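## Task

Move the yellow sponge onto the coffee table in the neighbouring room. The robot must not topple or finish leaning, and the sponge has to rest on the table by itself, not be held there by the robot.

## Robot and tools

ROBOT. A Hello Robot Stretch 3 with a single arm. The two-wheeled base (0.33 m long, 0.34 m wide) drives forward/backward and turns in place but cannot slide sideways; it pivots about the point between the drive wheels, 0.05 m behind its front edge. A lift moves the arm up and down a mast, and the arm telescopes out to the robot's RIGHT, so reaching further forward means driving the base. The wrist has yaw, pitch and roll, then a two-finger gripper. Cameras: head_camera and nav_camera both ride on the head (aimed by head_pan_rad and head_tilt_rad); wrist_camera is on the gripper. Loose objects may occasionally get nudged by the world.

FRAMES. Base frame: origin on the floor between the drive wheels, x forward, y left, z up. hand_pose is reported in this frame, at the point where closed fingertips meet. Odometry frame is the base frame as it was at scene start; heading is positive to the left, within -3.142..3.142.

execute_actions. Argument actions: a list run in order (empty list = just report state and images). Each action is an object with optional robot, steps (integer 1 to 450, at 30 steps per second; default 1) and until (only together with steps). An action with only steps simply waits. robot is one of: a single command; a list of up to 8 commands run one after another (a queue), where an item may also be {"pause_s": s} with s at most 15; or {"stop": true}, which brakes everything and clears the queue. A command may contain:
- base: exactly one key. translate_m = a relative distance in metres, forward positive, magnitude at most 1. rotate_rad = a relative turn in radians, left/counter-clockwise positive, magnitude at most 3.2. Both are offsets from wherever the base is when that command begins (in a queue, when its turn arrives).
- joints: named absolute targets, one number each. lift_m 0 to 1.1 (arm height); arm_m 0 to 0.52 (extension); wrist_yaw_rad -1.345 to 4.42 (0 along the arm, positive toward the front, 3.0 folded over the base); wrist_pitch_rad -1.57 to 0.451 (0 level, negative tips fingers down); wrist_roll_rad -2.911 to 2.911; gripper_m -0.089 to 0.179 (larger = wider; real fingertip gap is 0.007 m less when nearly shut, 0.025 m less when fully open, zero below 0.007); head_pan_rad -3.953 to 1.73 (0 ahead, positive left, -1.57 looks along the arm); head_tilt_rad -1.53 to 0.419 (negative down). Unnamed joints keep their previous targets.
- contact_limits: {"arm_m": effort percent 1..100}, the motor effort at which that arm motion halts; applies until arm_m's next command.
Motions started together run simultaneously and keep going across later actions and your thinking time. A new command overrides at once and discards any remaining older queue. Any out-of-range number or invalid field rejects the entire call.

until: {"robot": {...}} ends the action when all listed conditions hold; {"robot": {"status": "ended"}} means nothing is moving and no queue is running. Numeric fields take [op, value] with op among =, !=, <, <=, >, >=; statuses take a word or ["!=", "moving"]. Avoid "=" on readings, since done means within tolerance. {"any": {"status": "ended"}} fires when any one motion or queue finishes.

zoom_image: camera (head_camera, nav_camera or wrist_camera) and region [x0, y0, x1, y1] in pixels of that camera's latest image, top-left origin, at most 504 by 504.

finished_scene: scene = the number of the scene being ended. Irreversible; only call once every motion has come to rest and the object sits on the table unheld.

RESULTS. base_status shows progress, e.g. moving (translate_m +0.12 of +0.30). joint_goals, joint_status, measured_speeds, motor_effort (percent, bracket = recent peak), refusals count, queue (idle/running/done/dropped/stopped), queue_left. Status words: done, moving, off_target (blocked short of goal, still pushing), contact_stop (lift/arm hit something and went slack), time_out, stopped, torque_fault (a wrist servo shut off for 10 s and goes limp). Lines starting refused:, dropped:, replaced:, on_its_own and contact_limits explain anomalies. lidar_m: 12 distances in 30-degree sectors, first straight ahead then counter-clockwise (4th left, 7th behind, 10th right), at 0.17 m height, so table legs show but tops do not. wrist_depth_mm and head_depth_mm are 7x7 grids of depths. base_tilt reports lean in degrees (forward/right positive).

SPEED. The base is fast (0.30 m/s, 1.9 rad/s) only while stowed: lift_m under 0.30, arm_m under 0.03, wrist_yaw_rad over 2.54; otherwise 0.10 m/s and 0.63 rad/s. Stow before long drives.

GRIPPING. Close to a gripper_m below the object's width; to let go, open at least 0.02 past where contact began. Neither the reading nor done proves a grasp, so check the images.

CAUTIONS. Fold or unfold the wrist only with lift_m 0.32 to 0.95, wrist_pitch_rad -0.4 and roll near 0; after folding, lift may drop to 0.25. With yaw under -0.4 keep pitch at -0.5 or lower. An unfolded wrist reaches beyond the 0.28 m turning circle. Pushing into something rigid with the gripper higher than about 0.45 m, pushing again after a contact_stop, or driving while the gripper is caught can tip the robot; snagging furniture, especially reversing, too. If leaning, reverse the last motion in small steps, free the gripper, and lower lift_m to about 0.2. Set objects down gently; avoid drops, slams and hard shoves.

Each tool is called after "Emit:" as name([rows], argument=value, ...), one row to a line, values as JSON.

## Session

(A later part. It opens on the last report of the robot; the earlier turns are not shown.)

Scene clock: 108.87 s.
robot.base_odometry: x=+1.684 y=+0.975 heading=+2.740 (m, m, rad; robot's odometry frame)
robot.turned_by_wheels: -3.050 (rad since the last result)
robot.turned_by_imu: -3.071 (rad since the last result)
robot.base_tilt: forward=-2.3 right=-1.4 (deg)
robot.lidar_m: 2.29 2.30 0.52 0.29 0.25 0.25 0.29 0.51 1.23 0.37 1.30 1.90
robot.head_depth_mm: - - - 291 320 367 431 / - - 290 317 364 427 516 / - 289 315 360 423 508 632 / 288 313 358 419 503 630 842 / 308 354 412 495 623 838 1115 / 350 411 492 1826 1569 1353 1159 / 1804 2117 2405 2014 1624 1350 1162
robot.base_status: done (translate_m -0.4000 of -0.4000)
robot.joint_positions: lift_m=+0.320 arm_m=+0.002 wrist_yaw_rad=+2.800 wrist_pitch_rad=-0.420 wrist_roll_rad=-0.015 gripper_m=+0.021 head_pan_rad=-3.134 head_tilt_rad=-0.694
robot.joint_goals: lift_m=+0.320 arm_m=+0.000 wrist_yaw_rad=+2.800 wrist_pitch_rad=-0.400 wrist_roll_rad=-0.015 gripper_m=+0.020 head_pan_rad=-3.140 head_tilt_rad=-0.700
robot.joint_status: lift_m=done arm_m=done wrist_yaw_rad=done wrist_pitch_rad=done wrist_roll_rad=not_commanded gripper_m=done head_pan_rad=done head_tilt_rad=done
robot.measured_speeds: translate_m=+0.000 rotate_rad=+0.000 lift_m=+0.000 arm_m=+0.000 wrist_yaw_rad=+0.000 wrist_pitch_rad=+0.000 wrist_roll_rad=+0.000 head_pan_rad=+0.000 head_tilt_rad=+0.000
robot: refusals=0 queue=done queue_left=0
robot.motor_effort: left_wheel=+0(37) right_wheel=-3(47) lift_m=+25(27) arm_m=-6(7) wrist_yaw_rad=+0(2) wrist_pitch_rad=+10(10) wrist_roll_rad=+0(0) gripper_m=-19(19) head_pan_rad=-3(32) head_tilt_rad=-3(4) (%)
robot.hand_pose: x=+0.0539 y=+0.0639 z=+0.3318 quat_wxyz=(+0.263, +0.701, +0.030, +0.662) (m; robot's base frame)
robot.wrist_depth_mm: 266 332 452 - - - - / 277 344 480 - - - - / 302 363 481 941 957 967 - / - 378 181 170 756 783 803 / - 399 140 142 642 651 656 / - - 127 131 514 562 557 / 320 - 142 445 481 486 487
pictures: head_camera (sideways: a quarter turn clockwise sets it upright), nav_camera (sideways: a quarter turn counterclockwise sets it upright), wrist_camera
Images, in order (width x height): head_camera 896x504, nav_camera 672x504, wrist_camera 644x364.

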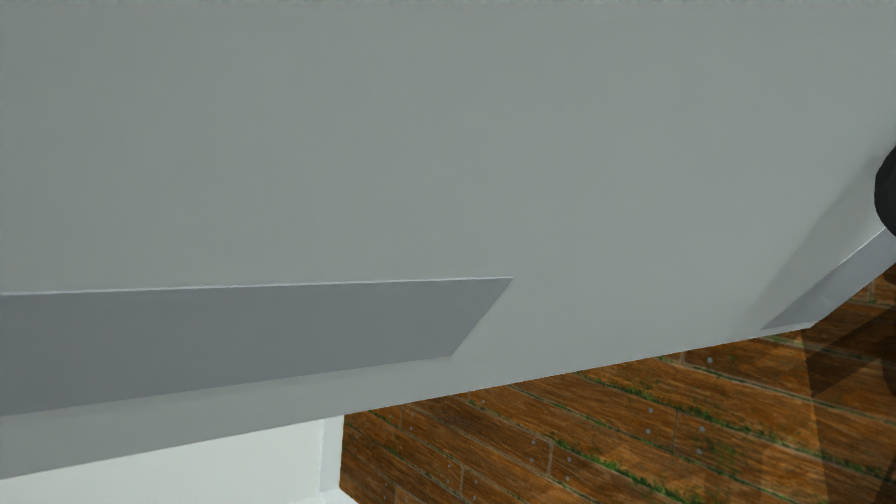

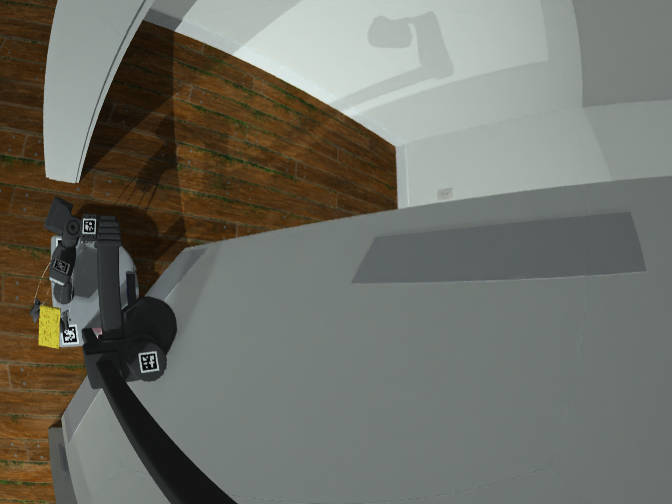

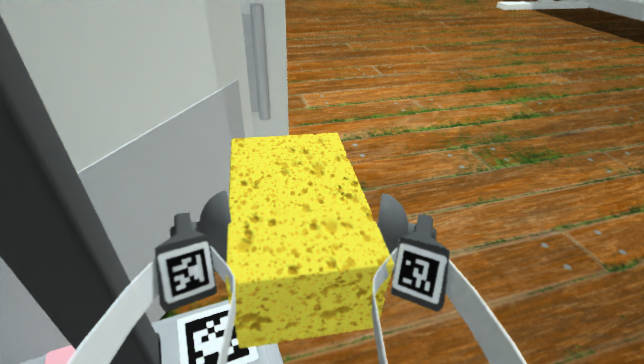

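Door edge could swipe the sponge on closing; tuck it further.

Emit:
execute_actions([
  {"robot":{"joints":{"wrist_yaw_rad":3.0,"head_pan_rad":1.7},"base":{"translate_m":-1.0}},"steps":450,"until":{"robot":{"status":"ended"}}},
])

Scene clock: 123.47 s.
robot.base_odometry: x=+2.604 y=+0.584 heading=+2.740 (m, m, rad; robot's odometry frame)
robot.turned_by_wheels: +0.000 (rad since the last result)
robot.turned_by_imu: -0.004 (rad since the last result)
robot.base_tilt: forward=-2.2 right=-1.4 (deg)
robot.lidar_m: 1.18 1.16 1.56 1.98 1.47 1.14 1.12 1.20 1.14 1.12 1.20 1.02
robot.head_depth_mm: 2154 2334 2177 2012 1628 1349 1172 / 2214 2381 2341 2001 1622 1354 1163 / 2281 2403 2350 2018 1610 1356 1163 / 2316 2482 2336 1997 1613 1350 1161 / 2375 2683 2676 1997 1629 1353 1187 / 2306 2435 2447 1989 1658 - - / 1903 2053 - - - - 1117
robot.base_status: done (translate_m -1.0000 of -1.0000)
robot.joint_positions: lift_m=+0.320 arm_m=+0.002 wrist_yaw_rad=+2.999 wrist_pitch_rad=-0.420 wrist_roll_rad=-0.015 gripper_m=+0.021 head_pan_rad=+1.693 head_tilt_rad=-0.694
robot.joint_goals: lift_m=+0.320 arm_m=+0.000 wrist_yaw_rad=+3.000 wrist_pitch_rad=-0.400 wrist_roll_rad=-0.015 gripper_m=+0.020 head_pan_rad=+1.700 head_tilt_rad=-0.700
robot.joint_status: lift_m=done arm_m=done wrist_yaw_rad=done wrist_pitch_rad=done wrist_roll_rad=not_commanded gripper_m=done head_pan_rad=done head_tilt_rad=done
robot.measured_speeds: translate_m=+0.000 rotate_rad=+0.000 lift_m=+0.000 arm_m=+0.000 wrist_yaw_rad=+0.000 wrist_pitch_rad=+0.000 wrist_roll_rad=+0.000 head_pan_rad=+0.000 head_tilt_rad=+0.000
robot: refusals=0 queue=done queue_left=0
robot.motor_effort: left_wheel=+1(9) right_wheel=-1(13) lift_m=+25(25) arm_m=-5(6) wrist_yaw_rad=+2(4) wrist_pitch_rad=+10(10) wrist_roll_rad=+0(0) gripper_m=-19(18) head_pan_rad=+3(35) head_tilt_rad=-3(4) (%)
robot.hand_pose: x=+0.0107 y=+0.0746 z=+0.3318 quat_wxyz=(+0.196, +0.695, +0.099, +0.685) (m; robot's base frame)
robot.wrist_depth_mm: - - - - - - - / - - - - - - - / 893 - 935 965 945 - - / 732 - 175 170 783 793 805 / 607 625 141 142 628 649 659 / 532 545 127 131 517 558 560 / 478 - 141 150 478 485 482
pictures: head_camera (sideways: a quarter turn clockwise sets it upright), nav_camera (sideways: a quarter turn counterclockwise sets it upright), wrist_camera
Images, in order (width x height): head_camera 896x504, nav_camera 672x504, wrist_camera 644x364.

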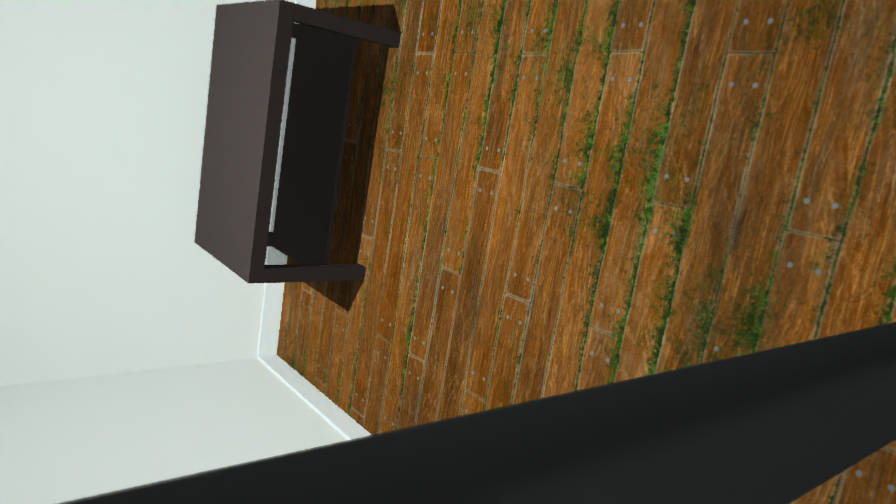

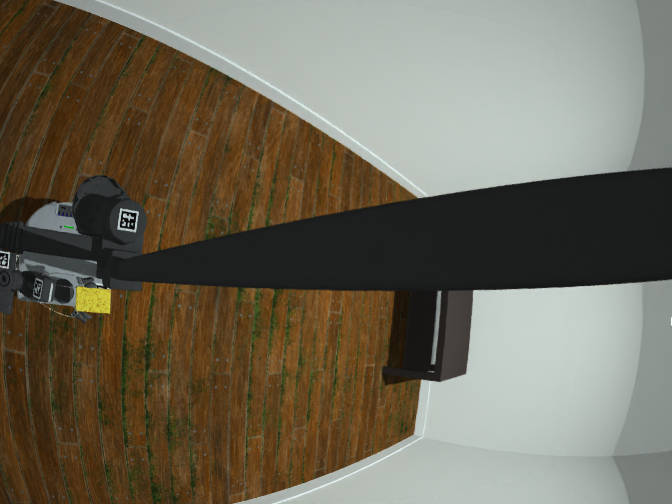

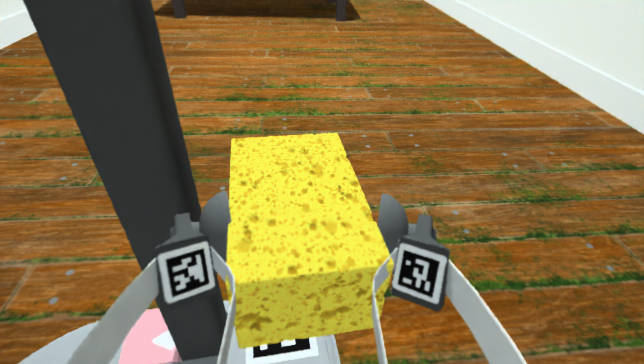

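Emit:
execute_actions([
  {"robot":[{"joints":{"lift_m":0.28,"head_pan_rad":-1.57,"head_tilt_rad":-0.9}},{"base":{"rotate_rad":1.51}},{"base":{"translate_m":1.0}},{"base":{"translate_m":0.5}},{"base":{"rotate_rad":1.56}},{"joints":{"lift_m":0.55}},{"joints":{"wrist_yaw_rad":0,"arm_m":0.3}}],"steps":450,"until":{"robot":{"status":"ended"}}},
  {"steps":450,"until":{"robot":{"status":"ended"}}},
])

Scene clock: 152.37 s.
robot.base_odometry: x=+1.935 y=-0.758 heading=-0.474 (m, m, rad; robot's odometry frame)
robot.turned_by_wheels: +3.070 (rad since the last result)
robot.turned_by_imu: +3.083 (rad since the last result)
robot.base_tilt: forward=-2.3 right=-1.4 (deg)
robot.lidar_m: 1.08 1.13 1.55 2.61 1.51 1.07 1.03 1.07 0.56 1.14 0.69 0.70
robot.head_depth_mm: 994 1159 1313 1062 953 1221 1111 / 999 1164 1281 1087 954 - - / 1000 1165 1288 1117 1187 1241 1117 / 1007 1172 1301 1034 975 1245 1121 / 1012 1180 1297 1064 977 1240 1107 / 1016 1187 1270 1064 972 1236 1105 / 1020 1190 1272 1066 1192 1243 1105
robot.base_status: done (rotate_rad +1.5599 of +1.5600)
robot.joint_positions: lift_m=+0.550 arm_m=+0.300 wrist_yaw_rad=+0.001 wrist_pitch_rad=-0.420 wrist_roll_rad=-0.015 gripper_m=+0.021 head_pan_rad=-1.563 head_tilt_rad=-0.889
robot.joint_goals: lift_m=+0.550 arm_m=+0.300 wrist_yaw_rad=+0.000 wrist_pitch_rad=-0.400 wrist_roll_rad=-0.015 gripper_m=+0.020 head_pan_rad=-1.570 head_tilt_rad=-0.900
robot.joint_status: lift_m=done arm_m=done wrist_yaw_rad=done wrist_pitch_rad=done wrist_roll_rad=not_commanded gripper_m=done head_pan_rad=done head_tilt_rad=done
robot.measured_speeds: translate_m=+0.000 rotate_rad=+0.000 lift_m=+0.000 arm_m=+0.000 wrist_yaw_rad=+0.000 wrist_pitch_rad=+0.000 wrist_roll_rad=+0.000 head_pan_rad=+0.000 head_tilt_rad=+0.000
robot: refusals=0 queue=done queue_left=0
robot.motor_effort: left_wheel=-2(10) right_wheel=+3(14) lift_m=+25(26) arm_m=+6(7) wrist_yaw_rad=-2(3) wrist_pitch_rad=+9(10) wrist_roll_rad=+0(0) gripper_m=-19(19) head_pan_rad=-2(33) head_tilt_rad=-6(25) (%)
robot.hand_pose: x=-0.0213 y=-0.6687 z=+0.5618 quat_wxyz=(+0.697, +0.149, -0.686, -0.146) (m; robot's base frame)
robot.wrist_depth_mm: 554 549 567 574 568 583 577 / 603 614 619 623 624 633 655 / 457 462 469 473 485 503 701 / 369 374 181 171 391 392 420 / 308 312 140 143 326 329 334 / 266 275 128 131 262 282 285 / 236 235 231 228 244 247 249
pictures: head_camera (sideways: a quarter turn clockwise sets it upright), nav_camera (sideways: a quarter turn counterclockwise sets it upright), wrist_camera
Images, in order (width x height): head_camera 896x504, nav_camera 672x504, wrist_camera 644x364.

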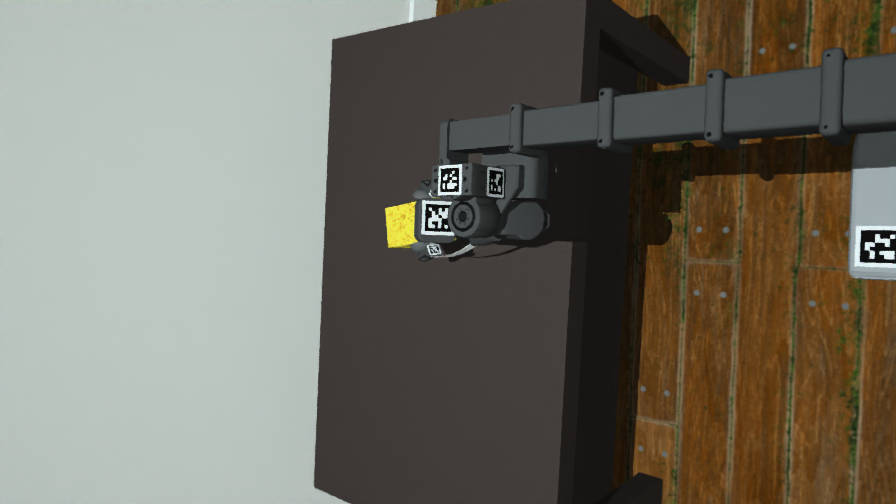

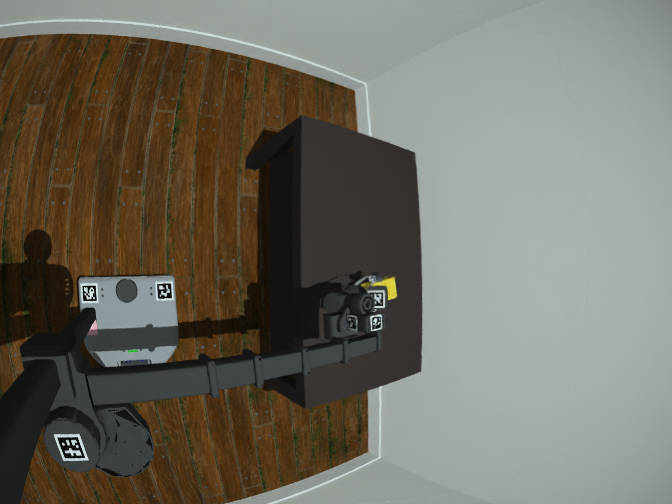

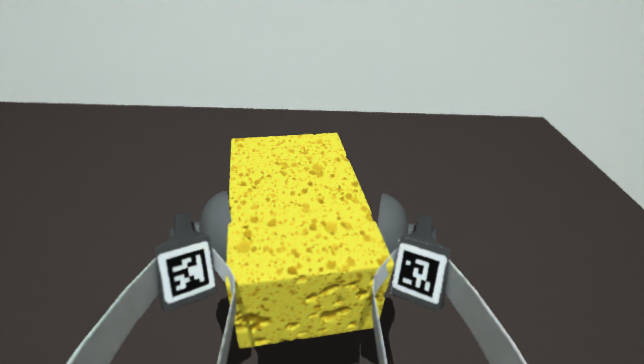

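Equivalent to ~0.821 before; drop 0.082.

Emit:
execute_actions([
  {"robot":[{"joints":{"lift_m":0.469,"arm_m":0.35}},{"joints":{"gripper_m":0.13}},{"joints":{"lift_m":0.56}}],"steps":450,"until":{"robot":{"status":"ended"}}},
])

Scene clock: 163.00 s.
robot.base_odometry: x=+1.935 y=-0.758 heading=-0.474 (m, m, rad; robot's odometry frame)
robot.turned_by_wheels: +0.000 (rad since the last result)
robot.turned_by_imu: -0.001 (rad since the last result)
robot.base_tilt: forward=-2.2 right=-1.4 (deg)
robot.lidar_m: 1.08 1.12 1.55 2.61 1.50 1.06 1.03 1.07 0.57 1.14 0.69 0.70
robot.head_depth_mm: 994 1153 1311 1069 953 1225 1115 / 1000 1161 1288 1076 958 - - / 1002 1166 1291 - 972 1239 1121 / 1009 1173 1298 1038 974 1244 1117 / 1010 1172 1302 1066 973 1242 1106 / 1012 1187 1272 1063 970 1241 1105 / 1020 1196 1273 1063 1197 1239 1104
robot.base_status: done (rotate_rad +1.5599 of +1.5600)
robot.joint_positions: lift_m=+0.560 arm_m=+0.350 wrist_yaw_rad=+0.001 wrist_pitch_rad=-0.420 wrist_roll_rad=-0.015 gripper_m=+0.130 head_pan_rad=-1.563 head_tilt_rad=-0.889
robot.joint_goals: lift_m=+0.560 arm_m=+0.350 wrist_yaw_rad=+0.000 wrist_pitch_rad=-0.400 wrist_roll_rad=-0.015 gripper_m=+0.130 head_pan_rad=-1.570 head_tilt_rad=-0.900
robot.joint_status: lift_m=done arm_m=done wrist_yaw_rad=done wrist_pitch_rad=done wrist_roll_rad=not_commanded gripper_m=done head_pan_rad=done head_tilt_rad=done
robot.measured_speeds: translate_m=+0.000 rotate_rad=+0.000 lift_m=+0.000 arm_m=+0.000 wrist_yaw_rad=+0.000 wrist_pitch_rad=+0.000 wrist_roll_rad=+0.000 head_pan_rad=+0.000 head_tilt_rad=+0.000
robot: refusals=0 queue=done queue_left=0
robot.motor_effort: left_wheel=-2(3) right_wheel=+3(3) lift_m=+25(28) arm_m=+6(8) wrist_yaw_rad=-1(1) wrist_pitch_rad=+9(10) wrist_roll_rad=+0(0) gripper_m=-1(88) head_pan_rad=-3(3) head_tilt_rad=-6(6) (%)
robot.hand_pose: x=-0.0213 y=-0.7188 z=+0.5720 quat_wxyz=(+0.697, +0.149, -0.686, -0.146) (m; robot's base frame)
robot.wrist_depth_mm: 514 510 512 518 526 529 535 / 562 557 573 570 572 585 595 / 471 476 600 612 612 623 654 / 387 391 393 401 408 421 441 / 320 338 330 336 334 349 349 / 285 273 278 241 291 - 300 / 238 246 242 207 253 256 262
pictures: head_camera (sideways: a quarter turn clockwise sets it upright), nav_camera (sideways: a quarter turn counterclockwise sets it upright), wrist_camera
Images, in order (width x height): head_camera 896x504, nav_camera 672x504, wrist_camera 644x364.

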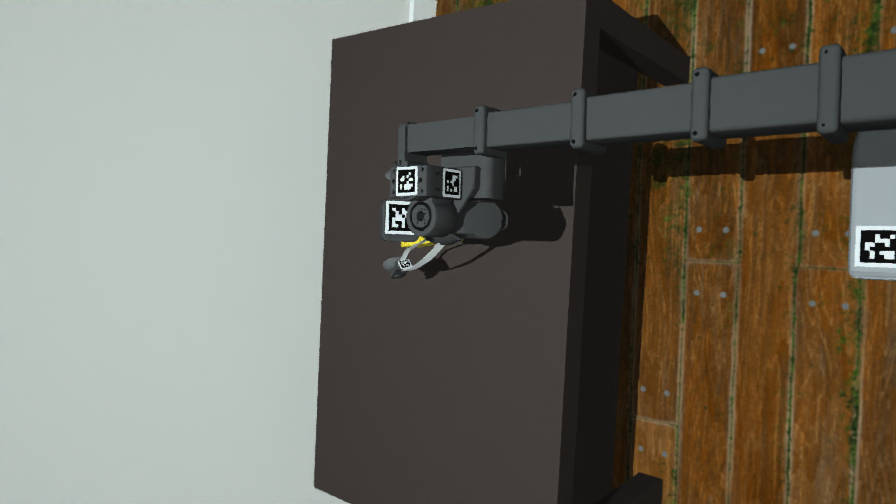

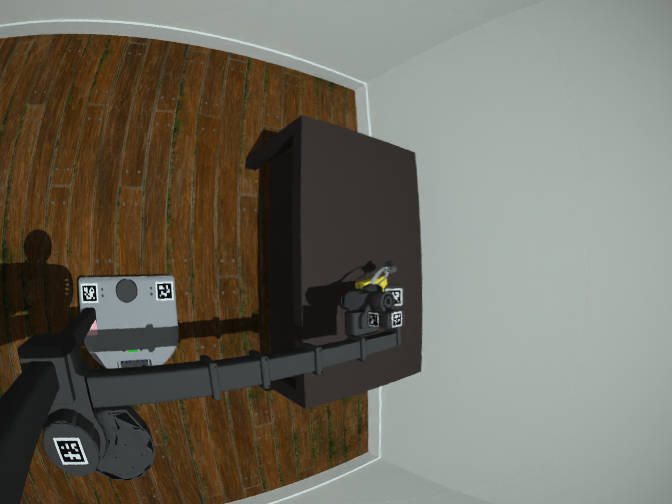

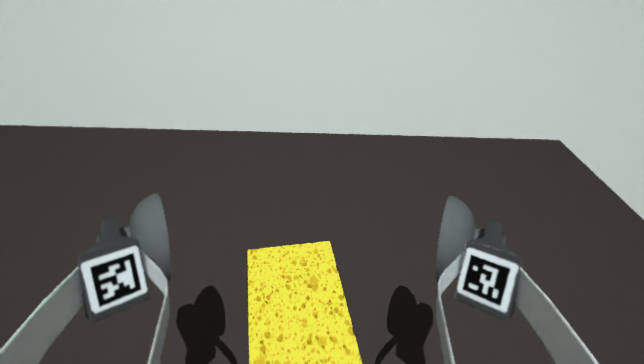

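Emit:
finished_scene(scene=1)

The scene is finished: the task was done.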